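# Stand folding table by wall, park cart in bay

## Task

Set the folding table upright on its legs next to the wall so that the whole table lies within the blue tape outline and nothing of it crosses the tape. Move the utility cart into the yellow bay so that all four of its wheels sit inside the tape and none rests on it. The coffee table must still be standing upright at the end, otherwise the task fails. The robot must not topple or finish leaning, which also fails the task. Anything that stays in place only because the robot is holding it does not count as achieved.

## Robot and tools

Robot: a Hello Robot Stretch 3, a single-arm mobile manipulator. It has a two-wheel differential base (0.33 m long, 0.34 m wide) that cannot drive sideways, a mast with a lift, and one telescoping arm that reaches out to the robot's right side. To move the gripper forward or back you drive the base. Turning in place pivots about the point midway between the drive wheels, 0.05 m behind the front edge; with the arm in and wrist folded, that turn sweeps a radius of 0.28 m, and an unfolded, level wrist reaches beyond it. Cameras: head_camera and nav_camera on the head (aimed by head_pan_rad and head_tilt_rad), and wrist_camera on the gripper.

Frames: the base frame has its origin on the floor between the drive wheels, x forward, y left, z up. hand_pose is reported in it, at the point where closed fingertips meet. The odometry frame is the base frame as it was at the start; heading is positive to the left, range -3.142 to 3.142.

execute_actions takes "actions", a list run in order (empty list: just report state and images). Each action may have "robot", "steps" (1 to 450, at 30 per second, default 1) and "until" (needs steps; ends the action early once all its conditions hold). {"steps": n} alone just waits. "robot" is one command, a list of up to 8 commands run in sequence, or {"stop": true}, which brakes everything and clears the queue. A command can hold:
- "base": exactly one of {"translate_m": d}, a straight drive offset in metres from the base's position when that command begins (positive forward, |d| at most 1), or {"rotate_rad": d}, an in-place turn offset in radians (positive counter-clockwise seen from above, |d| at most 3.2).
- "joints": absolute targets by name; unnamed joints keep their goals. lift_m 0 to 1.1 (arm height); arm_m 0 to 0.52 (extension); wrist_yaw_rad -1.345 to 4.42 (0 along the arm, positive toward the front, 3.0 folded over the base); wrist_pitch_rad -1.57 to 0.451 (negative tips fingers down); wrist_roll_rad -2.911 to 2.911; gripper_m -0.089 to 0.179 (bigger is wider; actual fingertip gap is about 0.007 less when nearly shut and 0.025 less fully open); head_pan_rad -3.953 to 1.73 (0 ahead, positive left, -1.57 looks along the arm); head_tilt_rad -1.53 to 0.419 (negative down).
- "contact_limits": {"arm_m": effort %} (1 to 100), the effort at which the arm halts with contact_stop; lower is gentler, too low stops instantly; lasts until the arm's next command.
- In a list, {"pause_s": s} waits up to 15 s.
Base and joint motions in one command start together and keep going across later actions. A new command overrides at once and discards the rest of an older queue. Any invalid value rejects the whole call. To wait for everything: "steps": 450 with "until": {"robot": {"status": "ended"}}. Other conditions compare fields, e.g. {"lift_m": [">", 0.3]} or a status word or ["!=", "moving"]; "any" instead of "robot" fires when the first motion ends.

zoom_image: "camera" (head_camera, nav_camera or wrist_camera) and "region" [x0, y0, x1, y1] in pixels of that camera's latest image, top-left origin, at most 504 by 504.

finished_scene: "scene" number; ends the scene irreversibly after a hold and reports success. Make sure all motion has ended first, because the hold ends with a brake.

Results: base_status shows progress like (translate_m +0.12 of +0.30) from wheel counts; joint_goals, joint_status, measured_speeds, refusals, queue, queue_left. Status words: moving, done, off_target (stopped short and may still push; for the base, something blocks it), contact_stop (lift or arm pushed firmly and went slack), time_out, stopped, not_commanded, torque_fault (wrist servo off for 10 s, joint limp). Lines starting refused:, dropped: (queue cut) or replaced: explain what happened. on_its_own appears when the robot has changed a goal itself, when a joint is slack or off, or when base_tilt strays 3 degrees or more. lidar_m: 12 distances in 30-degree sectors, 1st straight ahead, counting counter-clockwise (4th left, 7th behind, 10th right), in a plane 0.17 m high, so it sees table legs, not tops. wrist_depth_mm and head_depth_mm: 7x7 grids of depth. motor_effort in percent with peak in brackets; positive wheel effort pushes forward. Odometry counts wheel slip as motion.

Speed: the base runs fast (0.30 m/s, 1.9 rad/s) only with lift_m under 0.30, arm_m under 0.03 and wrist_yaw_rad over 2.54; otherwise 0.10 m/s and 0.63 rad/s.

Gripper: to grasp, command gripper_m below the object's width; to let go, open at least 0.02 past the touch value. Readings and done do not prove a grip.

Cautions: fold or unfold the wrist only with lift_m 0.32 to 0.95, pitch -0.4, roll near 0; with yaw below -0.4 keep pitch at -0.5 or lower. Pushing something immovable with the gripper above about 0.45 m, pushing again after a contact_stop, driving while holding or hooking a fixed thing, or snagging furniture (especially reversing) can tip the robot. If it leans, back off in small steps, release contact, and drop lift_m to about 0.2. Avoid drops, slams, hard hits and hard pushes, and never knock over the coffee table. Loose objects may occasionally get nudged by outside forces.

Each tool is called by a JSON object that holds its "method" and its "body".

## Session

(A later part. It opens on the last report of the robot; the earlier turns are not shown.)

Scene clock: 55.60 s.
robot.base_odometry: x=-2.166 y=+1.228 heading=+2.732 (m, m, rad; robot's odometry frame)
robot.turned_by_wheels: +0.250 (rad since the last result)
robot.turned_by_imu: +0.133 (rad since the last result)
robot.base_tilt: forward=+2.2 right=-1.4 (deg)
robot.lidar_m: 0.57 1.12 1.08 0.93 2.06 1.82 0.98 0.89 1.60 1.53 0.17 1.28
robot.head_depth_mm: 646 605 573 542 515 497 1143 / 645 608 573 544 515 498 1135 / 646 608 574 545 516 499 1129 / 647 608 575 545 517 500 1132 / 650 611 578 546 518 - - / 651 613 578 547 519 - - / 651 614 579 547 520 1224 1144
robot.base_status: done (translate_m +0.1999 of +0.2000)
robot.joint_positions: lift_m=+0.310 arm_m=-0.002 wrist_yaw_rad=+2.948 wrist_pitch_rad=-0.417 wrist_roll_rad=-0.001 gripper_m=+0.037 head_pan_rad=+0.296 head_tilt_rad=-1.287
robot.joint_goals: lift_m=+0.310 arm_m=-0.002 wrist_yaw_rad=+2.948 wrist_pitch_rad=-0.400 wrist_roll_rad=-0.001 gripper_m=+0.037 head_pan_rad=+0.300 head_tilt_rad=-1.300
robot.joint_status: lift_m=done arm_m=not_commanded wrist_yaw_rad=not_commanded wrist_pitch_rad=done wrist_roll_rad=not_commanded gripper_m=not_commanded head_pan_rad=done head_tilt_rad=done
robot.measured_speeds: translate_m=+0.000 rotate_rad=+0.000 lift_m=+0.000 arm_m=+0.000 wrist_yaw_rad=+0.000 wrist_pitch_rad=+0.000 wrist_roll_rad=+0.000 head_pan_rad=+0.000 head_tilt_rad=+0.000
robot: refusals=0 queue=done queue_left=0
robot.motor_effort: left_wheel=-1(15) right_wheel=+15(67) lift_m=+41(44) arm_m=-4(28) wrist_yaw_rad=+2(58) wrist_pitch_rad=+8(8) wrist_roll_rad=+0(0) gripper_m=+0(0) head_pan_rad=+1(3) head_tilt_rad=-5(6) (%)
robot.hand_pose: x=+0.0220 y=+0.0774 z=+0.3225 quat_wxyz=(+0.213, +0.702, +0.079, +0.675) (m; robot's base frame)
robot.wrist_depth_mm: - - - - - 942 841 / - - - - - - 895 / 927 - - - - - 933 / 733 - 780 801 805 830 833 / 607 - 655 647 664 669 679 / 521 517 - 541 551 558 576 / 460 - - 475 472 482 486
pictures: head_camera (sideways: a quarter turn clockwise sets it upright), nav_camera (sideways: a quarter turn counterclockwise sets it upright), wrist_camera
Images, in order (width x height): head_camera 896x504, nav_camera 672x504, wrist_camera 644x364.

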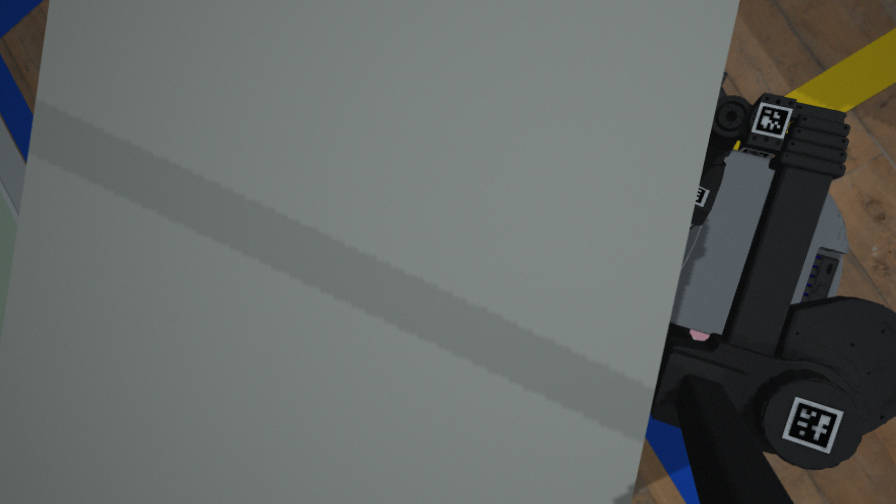

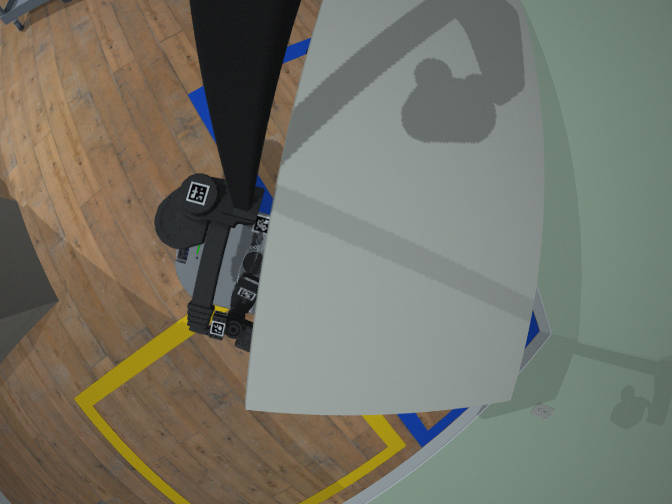

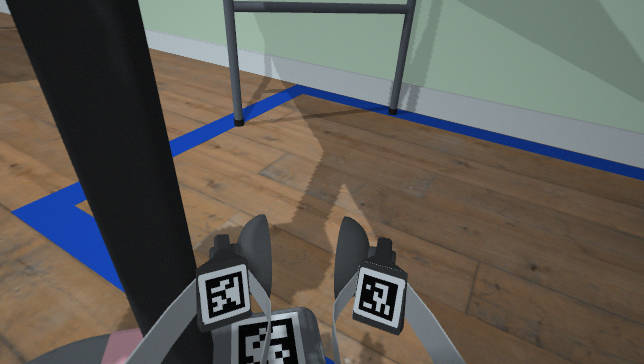

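{"method": "execute_actions", "body": {"actions": [{"robot":[{"base":{"translate_m":-0.15}},{"base":{"translate_m":-0.4},"joints":{"lift_m":0.28}},{"base":{"rotate_rad":-0.78}},{"base":{"translate_m":0.6}},{"base":{"rotate_rad":1.7},"joints":{"head_pan_rad":0,"head_tilt_rad":-1.1}}],"steps":450,"until":{"robot":{"status":"ended"}}}]}}

Scene clock: 69.83 s.
robot.base_odometry: x=-1.885 y=+1.566 heading=-2.631 (m, m, rad; robot's odometry frame)
robot.turned_by_wheels: +0.920 (rad since the last result)
robot.turned_by_imu: +0.938 (rad since the last result)
robot.base_tilt: forward=+2.2 right=-1.3 (deg)
robot.lidar_m: 0.30 1.61 2.35 2.00 0.71 0.83 1.17 1.40 1.11 1.09 1.16 0.74
robot.head_depth_mm: 824 726 681 1416 1301 1203 1110 / 822 729 654 1395 1302 1204 - / 824 730 655 617 1305 1206 - / 830 734 656 594 1281 1206 - / 828 734 656 621 1319 1204 - / 832 737 666 1445 1314 1211 1130 / 836 736 1527 1452 1321 1210 1128
robot.base_status: done (rotate_rad +1.6999 of +1.7000)
robot.joint_positions: lift_m=+0.280 arm_m=-0.002 wrist_yaw_rad=+2.948 wrist_pitch_rad=-0.417 wrist_roll_rad=-0.001 gripper_m=+0.037 head_pan_rad=+0.007 head_tilt_rad=-1.099
robot.joint_goals: lift_m=+0.280 arm_m=-0.002 wrist_yaw_rad=+2.948 wrist_pitch_rad=-0.400 wrist_roll_rad=-0.001 gripper_m=+0.037 head_pan_rad=+0.000 head_tilt_rad=-1.100
robot.joint_status: lift_m=done arm_m=not_commanded wrist_yaw_rad=not_commanded wrist_pitch_rad=done wrist_roll_rad=not_commanded gripper_m=not_commanded head_pan_rad=done head_tilt_rad=done
robot.measured_speeds: translate_m=+0.000 rotate_rad=+0.000 lift_m=+0.000 arm_m=+0.000 wrist_yaw_rad=+0.000 wrist_pitch_rad=+0.000 wrist_roll_rad=+0.000 head_pan_rad=+0.000 head_tilt_rad=+0.000
robot: refusals=0 queue=done queue_left=0
robot.motor_effort: left_wheel=-2(8) right_wheel=+2(15) lift_m=+23(42) arm_m=-5(4) wrist_yaw_rad=+1(2) wrist_pitch_rad=+8(8) wrist_roll_rad=+0(0) gripper_m=+0(0) head_pan_rad=-3(22) head_tilt_rad=+0(13) (%)
robot.hand_pose: x=+0.0218 y=+0.0774 z=+0.2932 quat_wxyz=(+0.213, +0.702, +0.079, +0.675) (m; robot's base frame)
robot.wrist_depth_mm: - - - - - - - / 590 - - - - - - / 602 - 920 934 979 - - / 632 - 707 742 759 767 783 / 562 - 604 598 619 617 631 / 484 481 - 518 517 527 532 / - - - 440 440 453 457
pictures: head_camera (sideways: a quarter turn clockwise sets it upright), nav_camera (sideways: a quarter turn counterclockwise sets it upright), wrist_camera
Images, in order (width x height): head_camera 896x504, nav_camera 672x504, wrist_camera 644x364.

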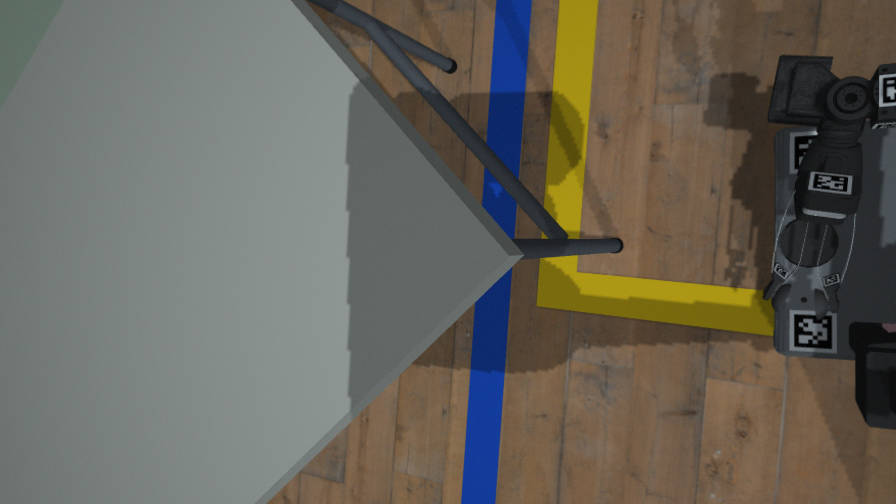

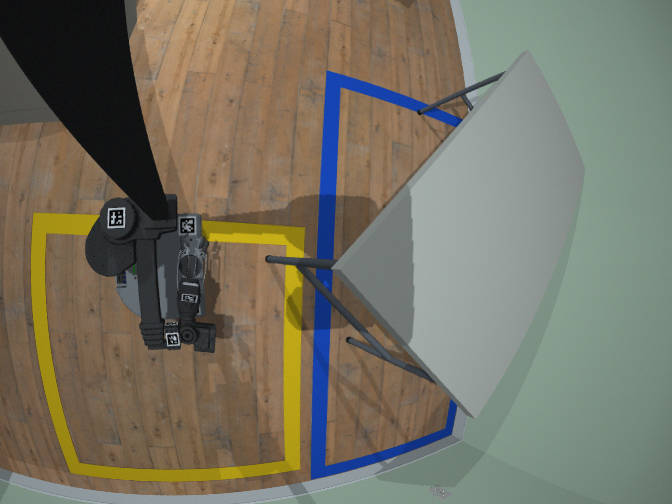

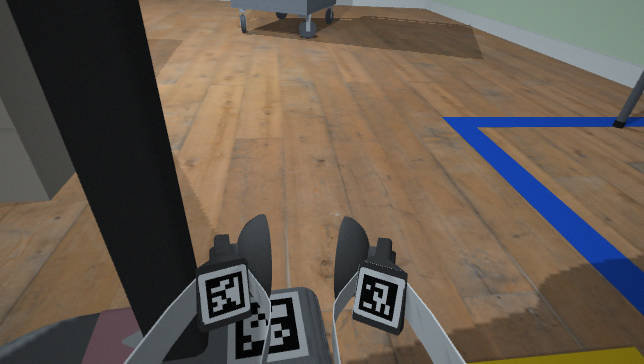

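{"method": "execute_actions", "body": {"actions": [{"robot":[{"base":{"rotate_rad":1.13}},{"base":{"translate_m":0.41}},{"base":{"rotate_rad":-2.42}},{"base":{"translate_m":0.3},"joints":{"lift_m":0.31,"head_pan_rad":0.3}}],"steps":450,"until":{"robot":{"status":"ended"}}}]}}

Scene clock: 82.73 s.
robot.base_odometry: x=-2.069 y=+1.368 heading=+2.363 (m, m, rad; robot's odometry frame)
robot.turned_by_wheels: -1.290 (rad since the last result)
robot.turned_by_imu: -1.306 (rad since the last result)
robot.base_tilt: forward=+2.2 right=-1.4 (deg)
robot.lidar_m: 1.20 1.39 1.26 1.24 1.56 1.90 1.15 0.80 1.06 1.44 1.31 1.20
robot.head_depth_mm: 1247 1455 1581 1435 1305 1202 1123 / 1336 1588 1583 1434 1305 1204 1138 / 1450 1692 1591 1437 1314 1171 - / 1567 1755 1552 602 543 499 - / 1735 735 658 595 542 499 - / 1670 734 660 595 544 500 479 / 1503 739 661 596 545 502 480
robot.base_status: done (translate_m +0.3000 of +0.3000)
robot.joint_positions: lift_m=+0.310 arm_m=-0.002 wrist_yaw_rad=+2.949 wrist_pitch_rad=-0.417 wrist_roll_rad=-0.001 gripper_m=+0.037 head_pan_rad=+0.293 head_tilt_rad=-1.099
robot.joint_goals: lift_m=+0.310 arm_m=-0.002 wrist_yaw_rad=+2.949 wrist_pitch_rad=-0.400 wrist_roll_rad=-0.001 gripper_m=+0.037 head_pan_rad=+0.300 head_tilt_rad=-1.100
robot.joint_status: lift_m=done arm_m=not_commanded wrist_yaw_rad=not_commanded wrist_pitch_rad=done wrist_roll_rad=not_commanded gripper_m=not_commanded head_pan_rad=done head_tilt_rad=done
robot.measured_speeds: translate_m=+0.000 rotate_rad=+0.000 lift_m=+0.000 arm_m=+0.000 wrist_yaw_rad=+0.000 wrist_pitch_rad=+0.000 wrist_roll_rad=+0.000 head_pan_rad=+0.000 head_tilt_rad=+0.000
robot: refusals=0 queue=done queue_left=0
robot.motor_effort: left_wheel=+1(7) right_wheel=-4(8) lift_m=+43(45) arm_m=-5(5) wrist_yaw_rad=+1(2) wrist_pitch_rad=+8(8) wrist_roll_rad=+0(1) gripper_m=+0(0) head_pan_rad=+3(22) head_tilt_rad=-1(1) (%)
robot.hand_pose: x=+0.0218 y=+0.0774 z=+0.3224 quat_wxyz=(+0.213, +0.702, +0.080, +0.675) (m; robot's base frame)
robot.wrist_depth_mm: - - - - - - 80 / - - - - - - 82 / 918 - - - - - 87 / 735 - 756 787 803 750 95 / 612 - 666 653 651 114 180 / 518 514 - 539 553 123 550 / 459 - - 471 462 142 491
pictures: head_camera (sideways: a quarter turn clockwise sets it upright), nav_camera (sideways: a quarter turn counterclockwise sets it upright), wrist_camera
Images, in order (width x height): head_camera 896x504, nav_camera 672x504, wrist_camera 644x364.

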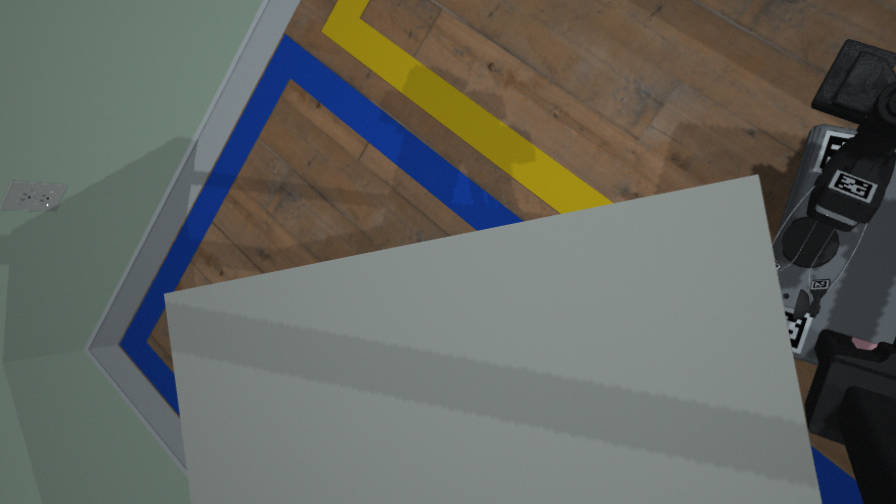

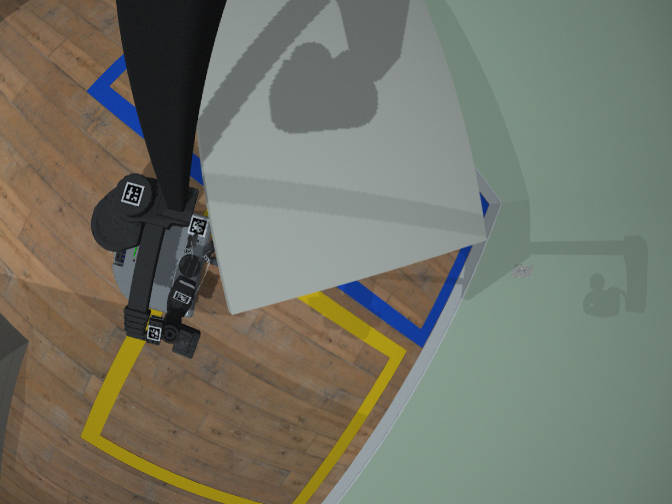

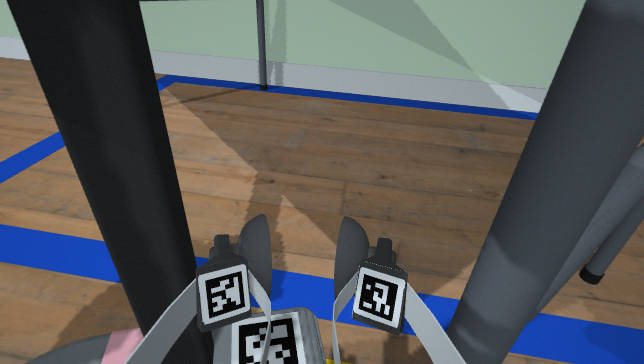

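{"method": "execute_actions", "body": {"actions": [{"robot":[{"base":{"translate_m":0.28}}],"steps":450,"until":{"robot":{"status":"ended"}}}]}}

Scene clock: 86.60 s.
robot.base_odometry: x=-2.269 y=+1.565 heading=+2.363 (m, m, rad; robot's odometry frame)
robot.turned_by_wheels: +0.000 (rad since the last result)
robot.turned_by_imu: +0.002 (rad since the last result)
robot.base_tilt: forward=+2.2 right=-1.4 (deg)
robot.lidar_m: 0.94 1.16 1.16 1.17 1.44 2.16 1.33 1.04 1.70 1.48 1.03 0.93
robot.head_depth_mm: 962 1123 1352 1432 1308 1202 1122 / 1033 1221 1477 1433 1311 1209 1142 / 1112 1340 1549 1434 1311 1203 - / 1210 1479 1594 1440 1314 504 - / 1326 1653 1607 612 544 500 - / 1453 1700 660 597 544 501 474 / 1379 739 662 599 546 501 470
robot.base_status: done (translate_m +0.2800 of +0.2800)
robot.joint_positions: lift_m=+0.310 arm_m=-0.002 wrist_yaw_rad=+2.949 wrist_pitch_rad=-0.417 wrist_roll_rad=-0.001 gripper_m=+0.037 head_pan_rad=+0.293 head_tilt_rad=-1.096
robot.joint_goals: lift_m=+0.310 arm_m=-0.002 wrist_yaw_rad=+2.949 wrist_pitch_rad=-0.400 wrist_roll_rad=-0.001 gripper_m=+0.037 head_pan_rad=+0.300 head_tilt_rad=-1.100
robot.joint_status: lift_m=done arm_m=not_commanded wrist_yaw_rad=not_commanded wrist_pitch_rad=done wrist_roll_rad=not_commanded gripper_m=not_commanded head_pan_rad=done head_tilt_rad=done
robot.measured_speeds: translate_m=+0.000 rotate_rad=+0.000 lift_m=+0.000 arm_m=+0.000 wrist_yaw_rad=+0.000 wrist_pitch_rad=+0.000 wrist_roll_rad=+0.000 head_pan_rad=+0.000 head_tilt_rad=+0.000
robot: refusals=0 queue=done queue_left=0
robot.motor_effort: left_wheel=+6(21) right_wheel=-3(2) lift_m=+43(43) arm_m=-4(5) wrist_yaw_rad=+1(1) wrist_pitch_rad=+8(8) wrist_roll_rad=+0(0) gripper_m=+0(1) head_pan_rad=+3(3) head_tilt_rad=-2(2) (%)
robot.hand_pose: x=+0.0217 y=+0.0775 z=+0.3225 quat_wxyz=(+0.213, +0.702, +0.080, +0.675) (m; robot's base frame)
robot.wrist_depth_mm: - - - - - 102 973 / - - - - - 110 - / 891 - - - - 120 - / 732 - 778 794 765 203 843 / 609 - 666 643 387 632 676 / 513 515 - 538 164 563 570 / 456 - - 473 211 486 491
pictures: head_camera (sideways: a quarter turn clockwise sets it upright), nav_camera (sideways: a quarter turn counterclockwise sets it upright), wrist_camera
Images, in order (width x height): head_camera 896x504, nav_camera 672x504, wrist_camera 644x364.

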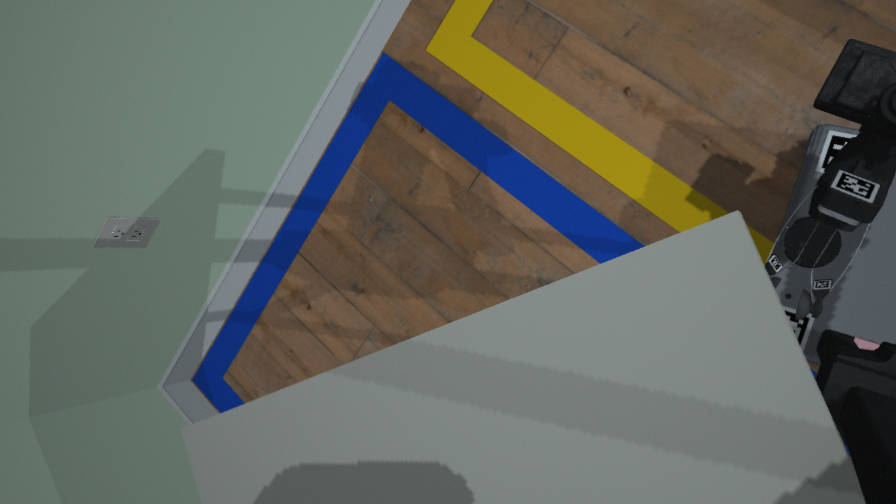

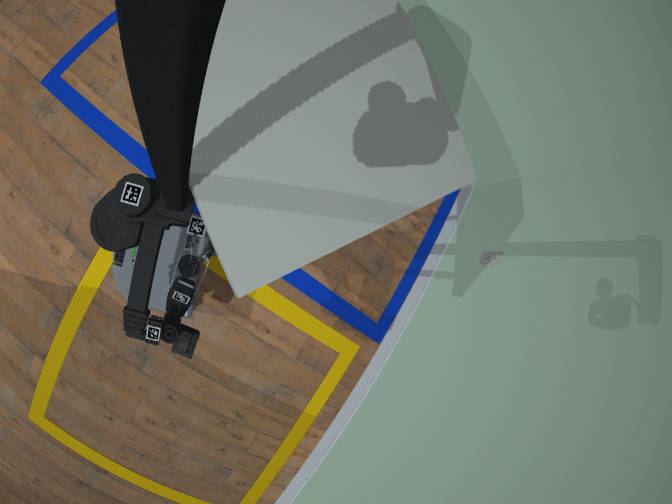

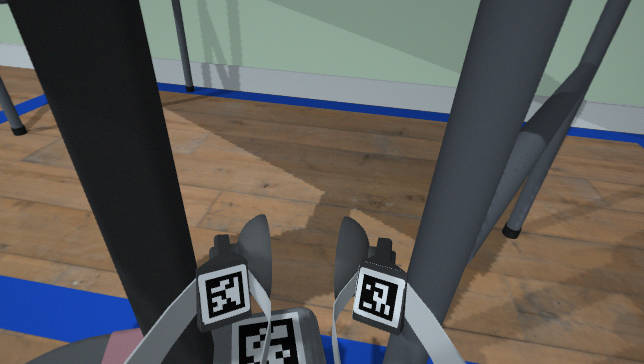

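{"method": "execute_actions", "body": {"actions": [{"robot":[{"base":{"translate_m":-0.04}},{"base":{"rotate_rad":0.55}},{"base":{"translate_m":0.25}}],"steps":450,"until":{"robot":{"status":"ended"}}}]}}

Scene clock: 93.57 s.
robot.base_odometry: x=-2.484 y=+1.594 heading=+2.912 (m, m, rad; robot's odometry frame)
robot.turned_by_wheels: +0.550 (rad since the last result)
robot.turned_by_imu: +0.563 (rad since the last result)
robot.base_tilt: forward=+2.2 right=-1.4 (deg)
robot.lidar_m: 0.55 0.98 0.99 1.06 2.39 1.58 1.26 1.65 1.35 0.89 0.82 0.83
robot.head_depth_mm: 1216 1403 1529 1431 1308 1199 1126 / 1171 1444 1584 1430 1294 1178 475 / 1110 1275 655 593 541 497 467 / 1063 1186 656 594 542 499 471 / 1018 1130 659 596 542 500 471 / 983 1081 658 595 545 500 471 / 943 1037 662 598 545 501 475
robot.base_status: done (translate_m +0.2500 of +0.2500)
robot.joint_positions: lift_m=+0.310 arm_m=-0.002 wrist_yaw_rad=+2.949 wrist_pitch_rad=-0.417 wrist_roll_rad=-0.001 gripper_m=+0.037 head_pan_rad=+0.293 head_tilt_rad=-1.096
robot.joint_goals: lift_m=+0.310 arm_m=-0.002 wrist_yaw_rad=+2.949 wrist_pitch_rad=-0.400 wrist_roll_rad=-0.001 gripper_m=+0.037 head_pan_rad=+0.300 head_tilt_rad=-1.100
robot.joint_status: lift_m=done arm_m=not_commanded wrist_yaw_rad=not_commanded wrist_pitch_rad=done wrist_roll_rad=not_commanded gripper_m=not_commanded head_pan_rad=done head_tilt_rad=done
robot.measured_speeds: translate_m=+0.000 rotate_rad=+0.000 lift_m=+0.000 arm_m=+0.000 wrist_yaw_rad=+0.000 wrist_pitch_rad=+0.000 wrist_roll_rad=+0.000 head_pan_rad=+0.000 head_tilt_rad=+0.000
robot: refusals=0 queue=done queue_left=0
robot.motor_effort: left_wheel=-1(5) right_wheel=+6(16) lift_m=+43(43) arm_m=-4(4) wrist_yaw_rad=+1(1) wrist_pitch_rad=+8(8) wrist_roll_rad=+0(0) gripper_m=+0(1) head_pan_rad=+2(2) head_tilt_rad=-1(2) (%)
robot.hand_pose: x=+0.0217 y=+0.0775 z=+0.3225 quat_wxyz=(+0.213, +0.702, +0.080, +0.675) (m; robot's base frame)
robot.wrist_depth_mm: - - - - - 848 742 / - - - - - 881 766 / 934 - - - - 948 814 / 735 - 763 792 801 830 803 / 605 - 646 648 659 665 679 / 523 517 - 539 554 561 571 / 460 - - 474 467 484 459
pictures: head_camera (sideways: a quarter turn clockwise sets it upright), nav_camera (sideways: a quarter turn counterclockwise sets it upright), wrist_camera
Images, in order (width x height): head_camera 896x504, nav_camera 672x504, wrist_camera 644x364.

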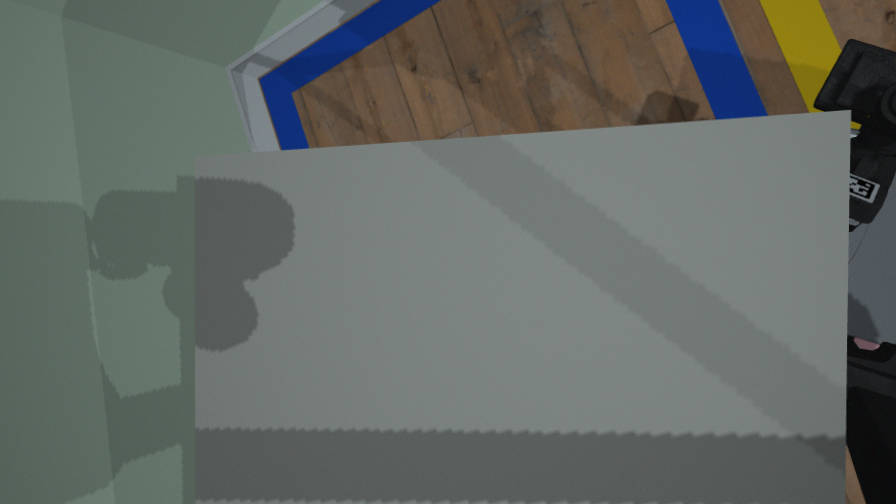

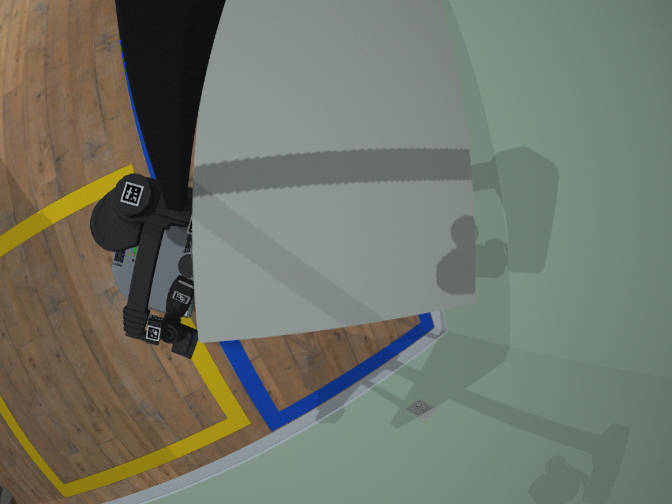

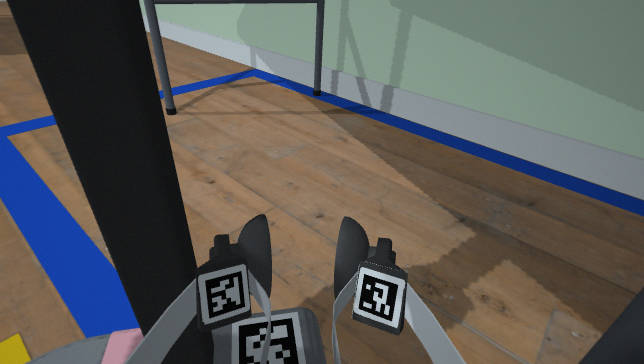

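{"method": "execute_actions", "body": {"actions": [{"robot":[{"base":{"rotate_rad":0.33}},{"base":{"translate_m":0.2}}],"steps":450,"until":{"robot":{"status":"ended"}}}]}}

Scene clock: 98.27 s.
robot.base_odometry: x=-2.683 y=+1.574 heading=-3.041 (m, m, rad; robot's odometry frame)
robot.turned_by_wheels: +0.330 (rad since the last result)
robot.turned_by_imu: +0.336 (rad since the last result)
robot.base_tilt: forward=+2.2 right=-1.4 (deg)
robot.lidar_m: 0.55 0.79 0.88 1.02 2.59 1.44 1.58 1.70 0.91 0.76 0.76 0.86
robot.head_depth_mm: 801 945 1160 1389 1273 1176 1113 / 796 889 653 591 541 497 463 / 796 887 655 593 541 498 466 / 792 736 656 595 542 499 467 / 789 738 659 596 543 500 471 / 786 739 660 597 545 500 473 / 785 740 661 598 545 500 480
robot.base_status: done (translate_m +0.2000 of +0.2000)
robot.joint_positions: lift_m=+0.310 arm_m=-0.002 wrist_yaw_rad=+2.949 wrist_pitch_rad=-0.417 wrist_roll_rad=-0.001 gripper_m=+0.037 head_pan_rad=+0.293 head_tilt_rad=-1.096
robot.joint_goals: lift_m=+0.310 arm_m=-0.002 wrist_yaw_rad=+2.949 wrist_pitch_rad=-0.400 wrist_roll_rad=-0.001 gripper_m=+0.037 head_pan_rad=+0.300 head_tilt_rad=-1.100
robot.joint_status: lift_m=done arm_m=not_commanded wrist_yaw_rad=not_commanded wrist_pitch_rad=done wrist_roll_rad=not_commanded gripper_m=not_commanded head_pan_rad=done head_tilt_rad=done
robot.measured_speeds: translate_m=+0.000 rotate_rad=+0.000 lift_m=+0.000 arm_m=+0.000 wrist_yaw_rad=+0.000 wrist_pitch_rad=+0.000 wrist_roll_rad=+0.000 head_pan_rad=+0.000 head_tilt_rad=+0.000
robot: refusals=0 queue=done queue_left=0
robot.motor_effort: left_wheel=-1(4) right_wheel=+8(14) lift_m=+43(42) arm_m=-4(4) wrist_yaw_rad=+0(1) wrist_pitch_rad=+8(8) wrist_roll_rad=+0(0) gripper_m=+0(0) head_pan_rad=+2(2) head_tilt_rad=-2(1) (%)
robot.hand_pose: x=+0.0217 y=+0.0775 z=+0.3225 quat_wxyz=(+0.213, +0.702, +0.080, +0.675) (m; robot's base frame)
robot.wrist_depth_mm: - - - - - 779 643 / - - - - - 806 662 / 951 - - - - 830 672 / 737 - 767 792 800 801 696 / 611 - 652 642 656 664 670 / 510 516 - 537 558 565 565 / 458 - - 473 466 482 493
pictures: head_camera (sideways: a quarter turn clockwise sets it upright), nav_camera (sideways: a quarter turn counterclockwise sets it upright), wrist_camera
Images, in order (width x height): head_camera 896x504, nav_camera 672x504, wrist_camera 644x364.

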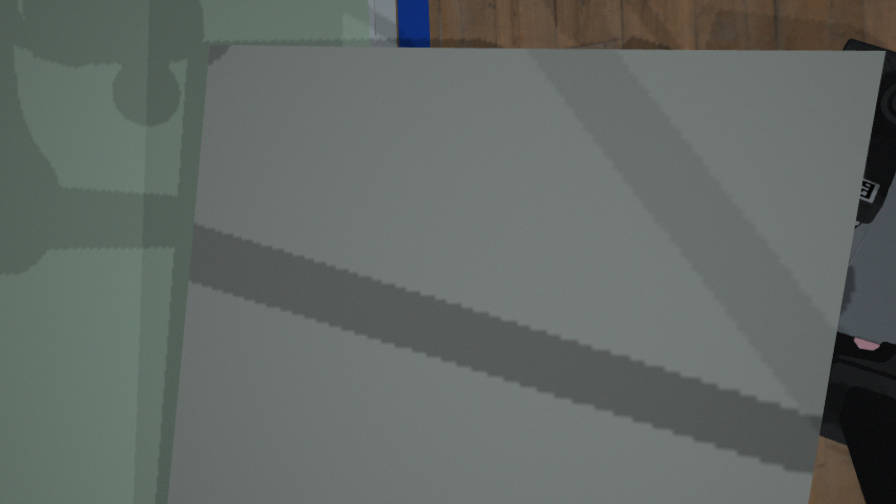

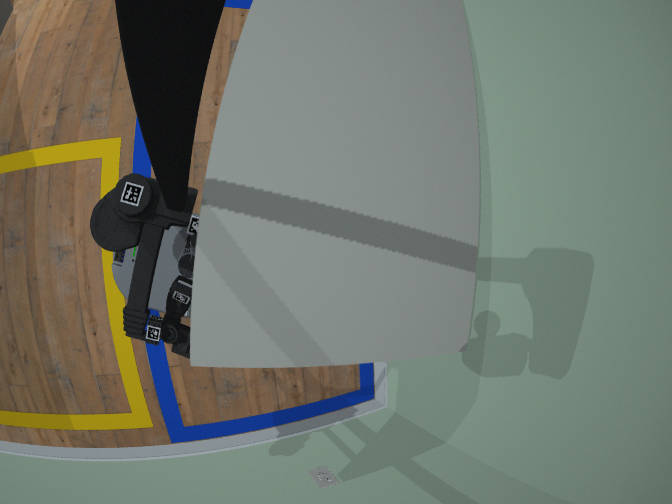

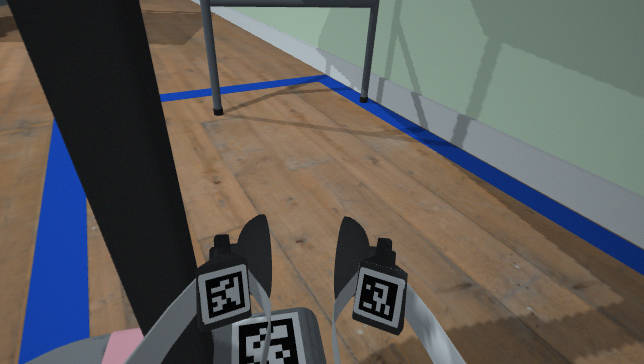

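{"method": "execute_actions", "body": {"actions": [{"robot":[{"base":{"translate_m":-0.3},"joints":{"lift_m":0.28}},{"base":{"rotate_rad":1.82},"joints":{"head_pan_rad":-0.8,"head_tilt_rad":-1.0}},{"base":{"translate_m":1.0}},{"base":{"translate_m":0.45}}],"steps":450,"until":{"robot":{"status":"ended"}}}]}}

Scene clock: 112.37 s.
robot.base_odometry: x=-1.887 y=+0.241 heading=-1.221 (m, m, rad; robot's odometry frame)
robot.turned_by_wheels: +1.820 (rad since the last result)
robot.turned_by_imu: +1.857 (rad since the last result)
robot.base_tilt: forward=+2.2 right=-1.4 (deg)
robot.lidar_m: 1.16 0.87 2.91 0.98 0.99 2.25 2.30 0.66 1.03 0.97 0.99 1.29
robot.head_depth_mm: 975 1118 1306 1475 1353 1228 1131 / 1053 1218 1447 1524 1358 1225 - / 1135 1342 1603 1520 1362 1225 - / 1241 1479 1707 1533 1360 1222 1135 / 1363 1671 1736 1535 1365 1229 1123 / 1522 1881 1756 1534 1364 1233 1128 / 1714 1974 1754 1531 1371 1231 1128
robot.base_status: done (translate_m +0.4500 of +0.4500)
robot.joint_positions: lift_m=+0.280 arm_m=-0.002 wrist_yaw_rad=+2.949 wrist_pitch_rad=-0.417 wrist_roll_rad=-0.001 gripper_m=+0.037 head_pan_rad=-0.793 head_tilt_rad=-1.000
robot.joint_goals: lift_m=+0.280 arm_m=-0.002 wrist_yaw_rad=+2.949 wrist_pitch_rad=-0.400 wrist_roll_rad=-0.001 gripper_m=+0.037 head_pan_rad=-0.800 head_tilt_rad=-1.000
robot.joint_status: lift_m=done arm_m=not_commanded wrist_yaw_rad=not_commanded wrist_pitch_rad=done wrist_roll_rad=not_commanded gripper_m=not_commanded head_pan_rad=done head_tilt_rad=done
robot.measured_speeds: translate_m=+0.000 rotate_rad=+0.000 lift_m=+0.000 arm_m=+0.000 wrist_yaw_rad=+0.000 wrist_pitch_rad=+0.000 wrist_roll_rad=+0.000 head_pan_rad=+0.000 head_tilt_rad=+0.000
robot: refusals=0 queue=done queue_left=0
robot.motor_effort: left_wheel=-2(7) right_wheel=+1(10) lift_m=+23(42) arm_m=-4(4) wrist_yaw_rad=+0(1) wrist_pitch_rad=+8(8) wrist_roll_rad=+0(0) gripper_m=+0(1) head_pan_rad=-3(33) head_tilt_rad=+0(9) (%)
robot.hand_pose: x=+0.0217 y=+0.0775 z=+0.2932 quat_wxyz=(+0.213, +0.702, +0.080, +0.675) (m; robot's base frame)
robot.wrist_depth_mm: - 867 - - - - - / 849 939 - - - - 957 / 869 - 921 944 981 - 971 / 677 - 735 733 752 765 765 / 573 - 607 600 619 629 636 / 485 478 - 517 519 521 536 / - - - 440 440 452 456
pictures: head_camera (sideways: a quarter turn clockwise sets it upright), nav_camera (sideways: a quarter turn counterclockwise sets it upright), wrist_camera
Images, in order (width x height): head_camera 896x504, nav_camera 672x504, wrist_camera 644x364.

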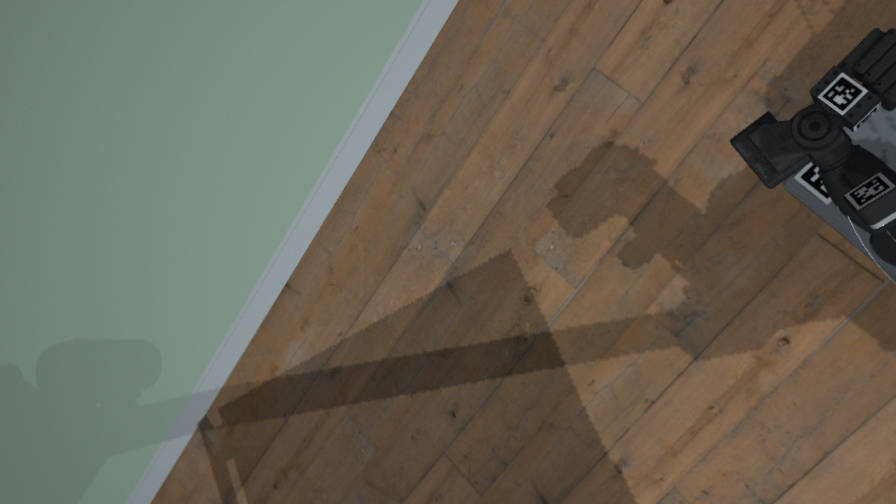

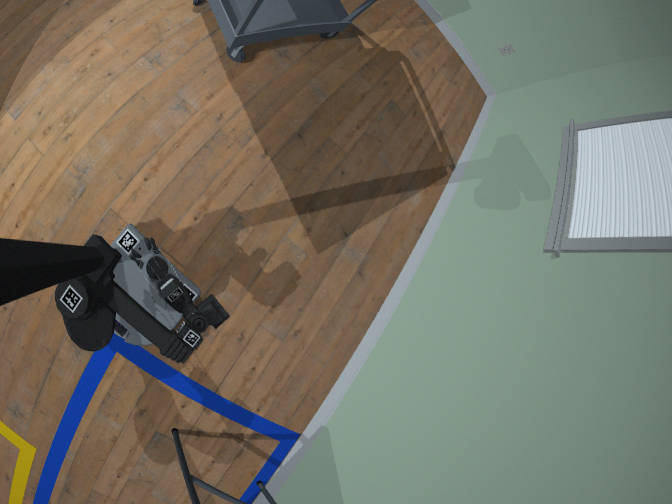

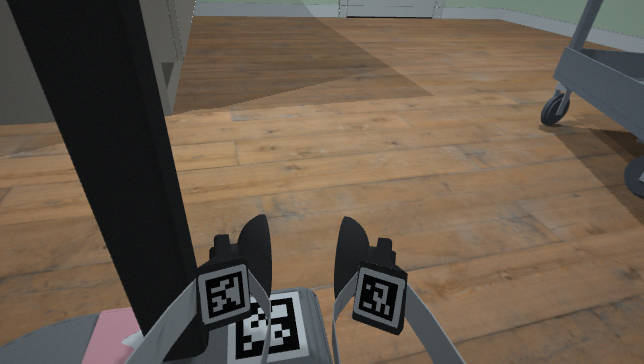

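{"method": "execute_actions", "body": {"actions": [{"robot":[{"base":{"rotate_rad":-1.55},"joints":{"head_pan_rad":-1.5,"head_tilt_rad":-1.0}},{"joints":{"lift_m":0.34}},{"joints":{"wrist_yaw_rad":0,"gripper_m":0.17},"base":{"translate_m":0.3}},{"joints":{"wrist_pitch_rad":0,"lift_m":0.2}}],"steps":450,"until":{"robot":{"status":"ended"}}}]}}

Scene clock: 122.27 s.
robot.base_odometry: x=-2.167 y=+0.133 heading=-2.771 (m, m, rad; robot's odometry frame)
robot.turned_by_wheels: -1.550 (rad since the last result)
robot.turned_by_imu: -1.570 (rad since the last result)
robot.base_tilt: forward=+2.2 right=-1.4 (deg)
robot.lidar_m: 0.67 0.69 0.91 2.22 1.05 1.15 1.28 1.30 2.40 0.52 0.52 0.70
robot.head_depth_mm: 2212 1996 1730 1517 1356 1222 1128 / 2203 1990 1725 1518 1353 1219 - / 2167 1981 1741 1529 1359 1242 - / 984 871 1706 1531 1365 1229 1140 / 986 834 719 1501 1349 1229 1122 / 994 832 722 1543 1371 1228 1127 / 991 839 738 1543 1366 1235 1128
robot.base_status: done (translate_m +0.3000 of +0.3000)
robot.joint_positions: lift_m=+0.200 arm_m=-0.002 wrist_yaw_rad=+0.002 wrist_pitch_rad=-0.022 wrist_roll_rad=-0.001 gripper_m=+0.170 head_pan_rad=-1.493 head_tilt_rad=-1.000
robot.joint_goals: lift_m=+0.200 arm_m=-0.002 wrist_yaw_rad=+0.000 wrist_pitch_rad=+0.000 wrist_roll_rad=-0.001 gripper_m=+0.170 head_pan_rad=-1.500 head_tilt_rad=-1.000
robot.joint_status: lift_m=done arm_m=not_commanded wrist_yaw_rad=done wrist_pitch_rad=done wrist_roll_rad=not_commanded gripper_m=done head_pan_rad=done head_tilt_rad=done
robot.measured_speeds: translate_m=+0.000 rotate_rad=+0.000 lift_m=+0.000 arm_m=+0.000 wrist_yaw_rad=+0.000 wrist_pitch_rad=+0.000 wrist_roll_rad=+0.000 head_pan_rad=+0.000 head_tilt_rad=+0.000
robot: refusals=0 queue=done queue_left=0
robot.motor_effort: left_wheel=+1(7) right_wheel=-4(9) lift_m=+23(45) arm_m=-5(5) wrist_yaw_rad=-2(2) wrist_pitch_rad=+10(7) wrist_roll_rad=+1(1) gripper_m=+0(85) head_pan_rad=-3(35) head_tilt_rad=+1(1) (%)
robot.hand_pose: x=-0.0208 y=-0.3985 z=+0.3094 quat_wxyz=(+0.708, +0.009, -0.706, -0.007) (m; robot's base frame)
robot.wrist_depth_mm: 897 - - - - - - / 940 - - - - - - / - - - - - - - / 267 - - - - - - / 926 951 - - - - - / - 691 737 773 773 - 808 / 514 537 573 582 592 568 631
pictures: head_camera (sideways: a quarter turn clockwise sets it upright), nav_camera (sideways: a quarter turn counterclockwise sets it upright), wrist_camera
Images, in order (width x height): head_camera 896x504, nav_camera 672x504, wrist_camera 644x364.

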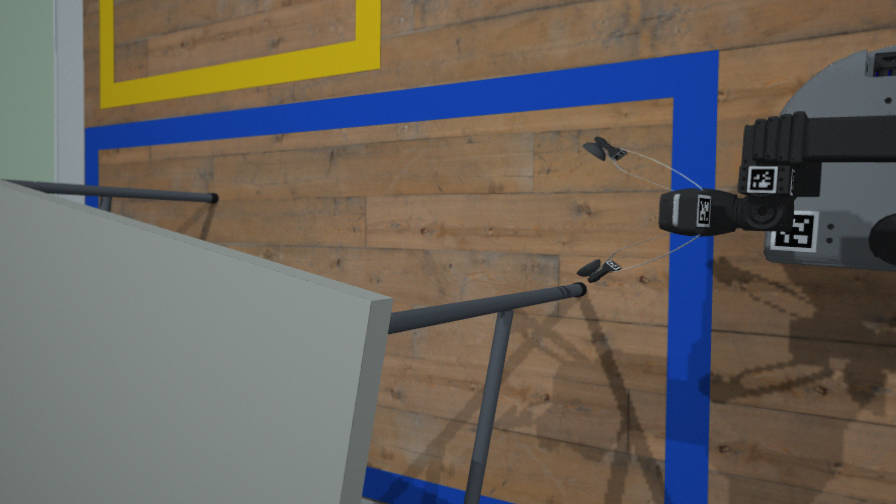

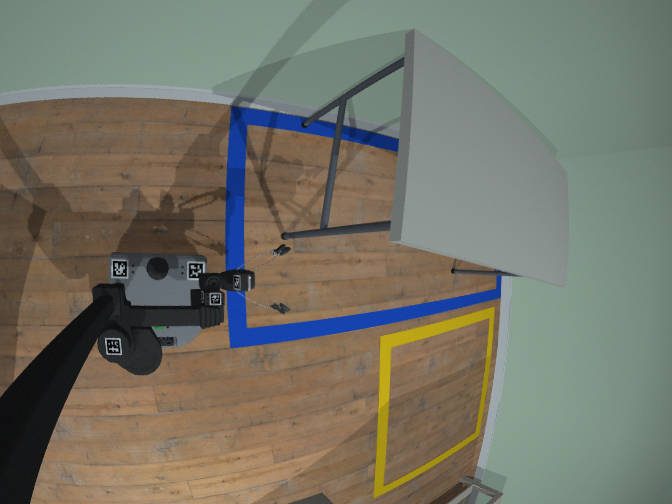

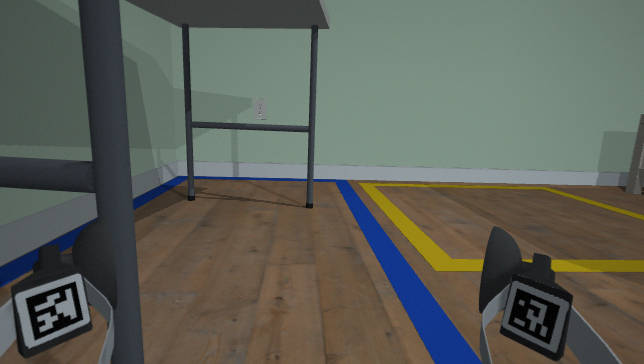

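{"method": "execute_actions", "body": {"actions": [{"robot":[{"joints":{"lift_m":0.07},"base":{"translate_m":0.15}},{"joints":{"arm_m":0.12}}],"steps":450,"until":{"robot":{"status":"ended"}}}]}}

Scene clock: 125.23 s.
robot.base_odometry: x=-2.307 y=+0.078 heading=-2.771 (m, m, rad; robot's odometry frame)
robot.turned_by_wheels: +0.000 (rad since the last result)
robot.turned_by_imu: +0.001 (rad since the last result)
robot.base_tilt: forward=+2.1 right=-1.4 (deg)
robot.lidar_m: 0.52 0.53 0.70 1.73 1.18 1.16 1.42 1.45 2.41 2.27 0.75 0.54
robot.head_depth_mm: 2225 1999 1716 1519 1349 1221 1124 / 1034 1901 1728 1513 1357 1228 - / 982 828 717 1473 1334 1244 - / 983 830 718 1528 1363 1221 1137 / 985 833 732 1532 1362 1230 1123 / 991 834 736 1541 1367 1233 1122 / 991 839 755 1462 1347 1238 1125
robot.base_status: done (translate_m +0.1500 of +0.1500)
robot.joint_positions: lift_m=+0.078 arm_m=-0.002 wrist_yaw_rad=-0.002 wrist_pitch_rad=-0.014 wrist_roll_rad=-0.001 gripper_m=+0.170 head_pan_rad=-1.493 head_tilt_rad=-1.000
robot.joint_goals: lift_m=+0.078 arm_m=-0.002 wrist_yaw_rad=+0.000 wrist_pitch_rad=+0.000 wrist_roll_rad=-0.001 gripper_m=+0.170 head_pan_rad=-1.500 head_tilt_rad=-1.000
robot.joint_status: lift_m=contact_stop arm_m=not_commanded wrist_yaw_rad=done wrist_pitch_rad=done wrist_roll_rad=not_commanded gripper_m=done head_pan_rad=done head_tilt_rad=done
robot.measured_speeds: translate_m=+0.000 rotate_rad=+0.000 lift_m=+0.000 arm_m=+0.000 wrist_yaw_rad=+0.000 wrist_pitch_rad=+0.000 wrist_roll_rad=+0.000 head_pan_rad=+0.000 head_tilt_rad=+0.000
robot: refusals=0 queue=dropped queue_left=0
robot.on_its_own: lift_m is slack since a contact_stop, until your next command for it (your +0.070 is given up)
robot.motor_effort: left_wheel=+1(4) right_wheel=-4(7) lift_m=+33(62) arm_m=+1(5) wrist_yaw_rad=+1(6) wrist_pitch_rad=+6(10) wrist_roll_rad=+1(0) gripper_m=+1(0) head_pan_rad=-2(3) head_tilt_rad=+0(0) (%)
robot.hand_pose: x=-0.0219 y=-0.3984 z=+0.1895 quat_wxyz=(+0.708, +0.004, -0.706, -0.006) (m; robot's base frame)
robot.wrist_depth_mm: 268 259 252 247 - - - / 755 - - - - - - / 769 - - - - - - / 771 - - - - - - / 694 716 726 697 772 841 835 / - 505 515 491 531 - 554 / 352 386 394 383 405 395 429
pictures: head_camera (sideways: a quarter turn clockwise sets it upright), nav_camera (sideways: a quarter turn counterclockwise sets it upright), wrist_camera
ARM HIT: the arm struck its own base hard.
dropped: robot: command 0 of its queue: lift_m: contact_stop
Images, in order (width x height): head_camera 896x504, nav_camera 672x504, wrist_camera 644x364.

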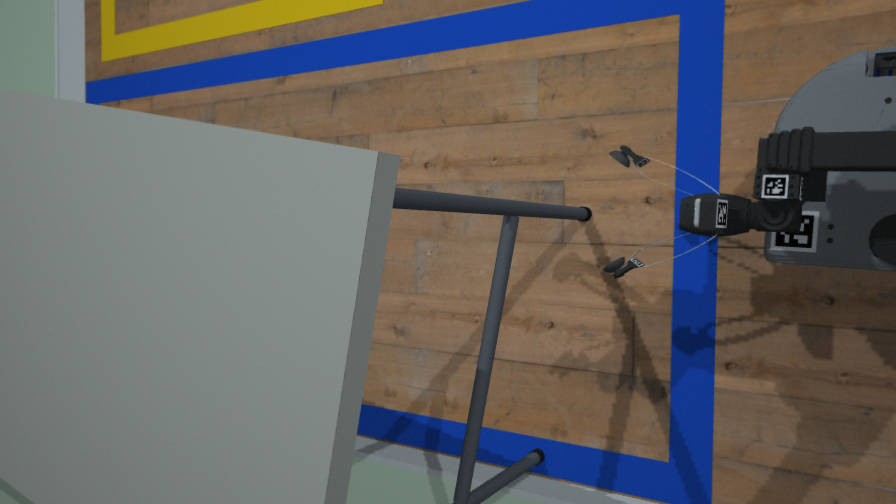

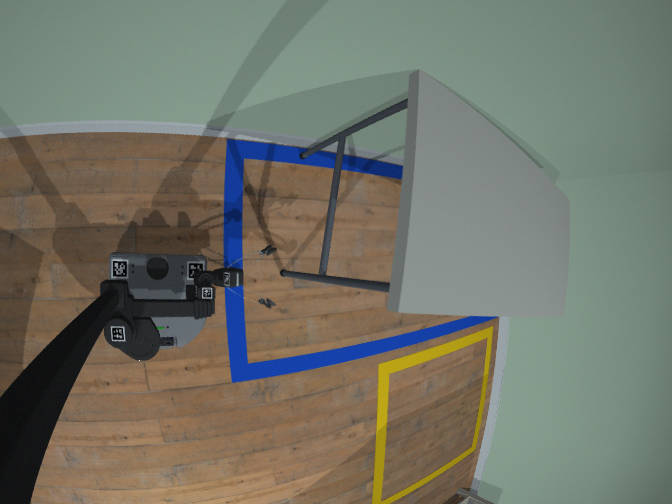

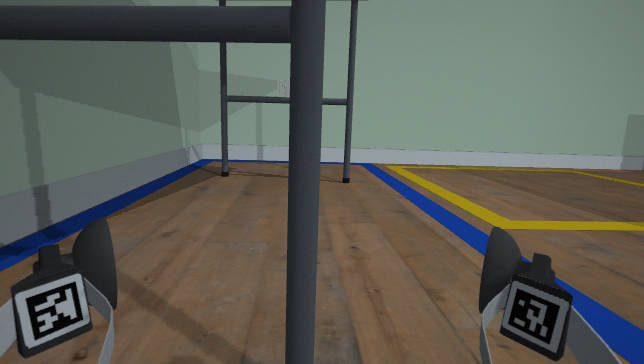

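{"method": "execute_actions", "body": {"actions": [{"robot":[{"joints":{"lift_m":0.11,"arm_m":0.12}},{"joints":{"gripper_m":-0.03}},{"base":{"translate_m":-0.18}},{"joints":{"gripper_m":0.17}}],"steps":450,"until":{"robot":{"status":"ended"}}}]}}

Scene clock: 135.40 s.
robot.base_odometry: x=-2.139 y=+0.144 heading=-2.771 (m, m, rad; robot's odometry frame)
robot.turned_by_wheels: +0.000 (rad since the last result)
robot.turned_by_imu: +0.002 (rad since the last result)
robot.base_tilt: forward=+2.2 right=-1.4 (deg)
robot.lidar_m: 0.70 0.72 0.95 2.33 1.03 1.18 1.24 1.27 2.40 0.50 0.73 0.72
robot.head_depth_mm: 2212 1988 1732 1508 1356 1222 1122 / 2213 2012 1729 1524 1355 1226 - / 1009 867 745 1496 1357 1205 - / 985 831 719 1477 1349 1226 1142 / 987 833 720 1529 1368 1229 1122 / 995 835 720 1535 1370 1235 1128 / 988 837 723 1538 1375 1233 1127
robot.base_status: done (translate_m -0.1800 of -0.1800)
robot.joint_positions: lift_m=+0.110 arm_m=+0.120 wrist_yaw_rad=+0.128 wrist_pitch_rad=-0.017 wrist_roll_rad=-0.001 gripper_m=+0.170 head_pan_rad=-1.493 head_tilt_rad=-1.000
robot.joint_goals: lift_m=+0.110 arm_m=+0.120 wrist_yaw_rad=+0.126 wrist_pitch_rad=+0.000 wrist_roll_rad=-0.001 gripper_m=+0.170 head_pan_rad=-1.500 head_tilt_rad=-1.000
robot.joint_status: lift_m=done arm_m=done wrist_yaw_rad=done wrist_pitch_rad=done wrist_roll_rad=not_commanded gripper_m=done head_pan_rad=done head_tilt_rad=done
robot.measured_speeds: translate_m=+0.000 rotate_rad=+0.000 lift_m=+0.000 arm_m=+0.000 wrist_yaw_rad=+0.000 wrist_pitch_rad=+0.000 wrist_roll_rad=+0.000 head_pan_rad=+0.000 head_tilt_rad=+0.000
robot: refusals=0 queue=done queue_left=0
robot.on_its_own: wrist_yaw_rad is held at +0.126, not at your +0.000, by its stall guard, which is not easing now
robot.motor_effort: left_wheel=+2(9) right_wheel=-5(36) lift_m=+43(45) arm_m=-1(6) wrist_yaw_rad=-2(44) wrist_pitch_rad=+8(8) wrist_roll_rad=+0(1) gripper_m=+1(97) head_pan_rad=-3(3) head_tilt_rad=-1(0) (%)
robot.hand_pose: x=+0.0113 y=-0.5187 z=+0.2198 quat_wxyz=(+0.707, +0.052, -0.705, +0.039) (m; robot's base frame)
robot.wrist_depth_mm: 135 132 129 126 - - - / 842 - - 130 - - - / 860 - - 135 - - - / 870 - - 139 - - - / 754 789 800 145 867 942 921 / - 559 565 152 593 - 622 / 392 437 435 407 452 437 479
pictures: head_camera (sideways: a quarter turn clockwise sets it upright), nav_camera (sideways: a quarter turn counterclockwise sets it upright), wrist_camera
Images, in order (width x height): head_camera 896x504, nav_camera 672x504, wrist_camera 644x364.

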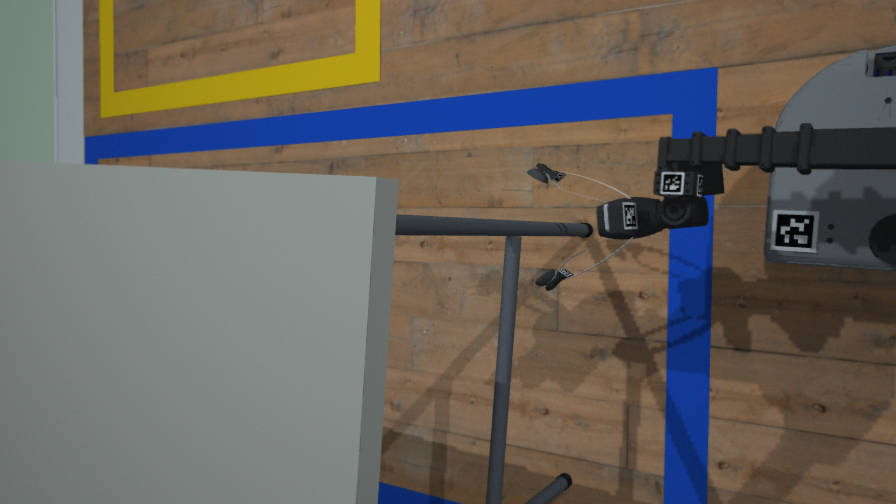

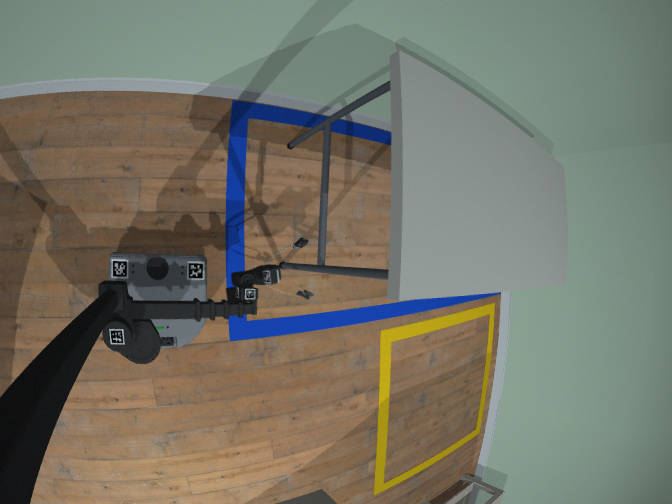

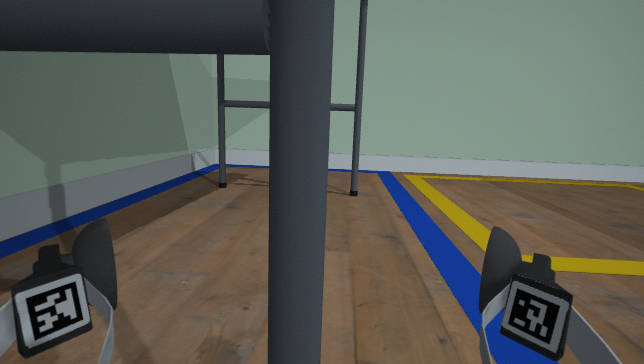

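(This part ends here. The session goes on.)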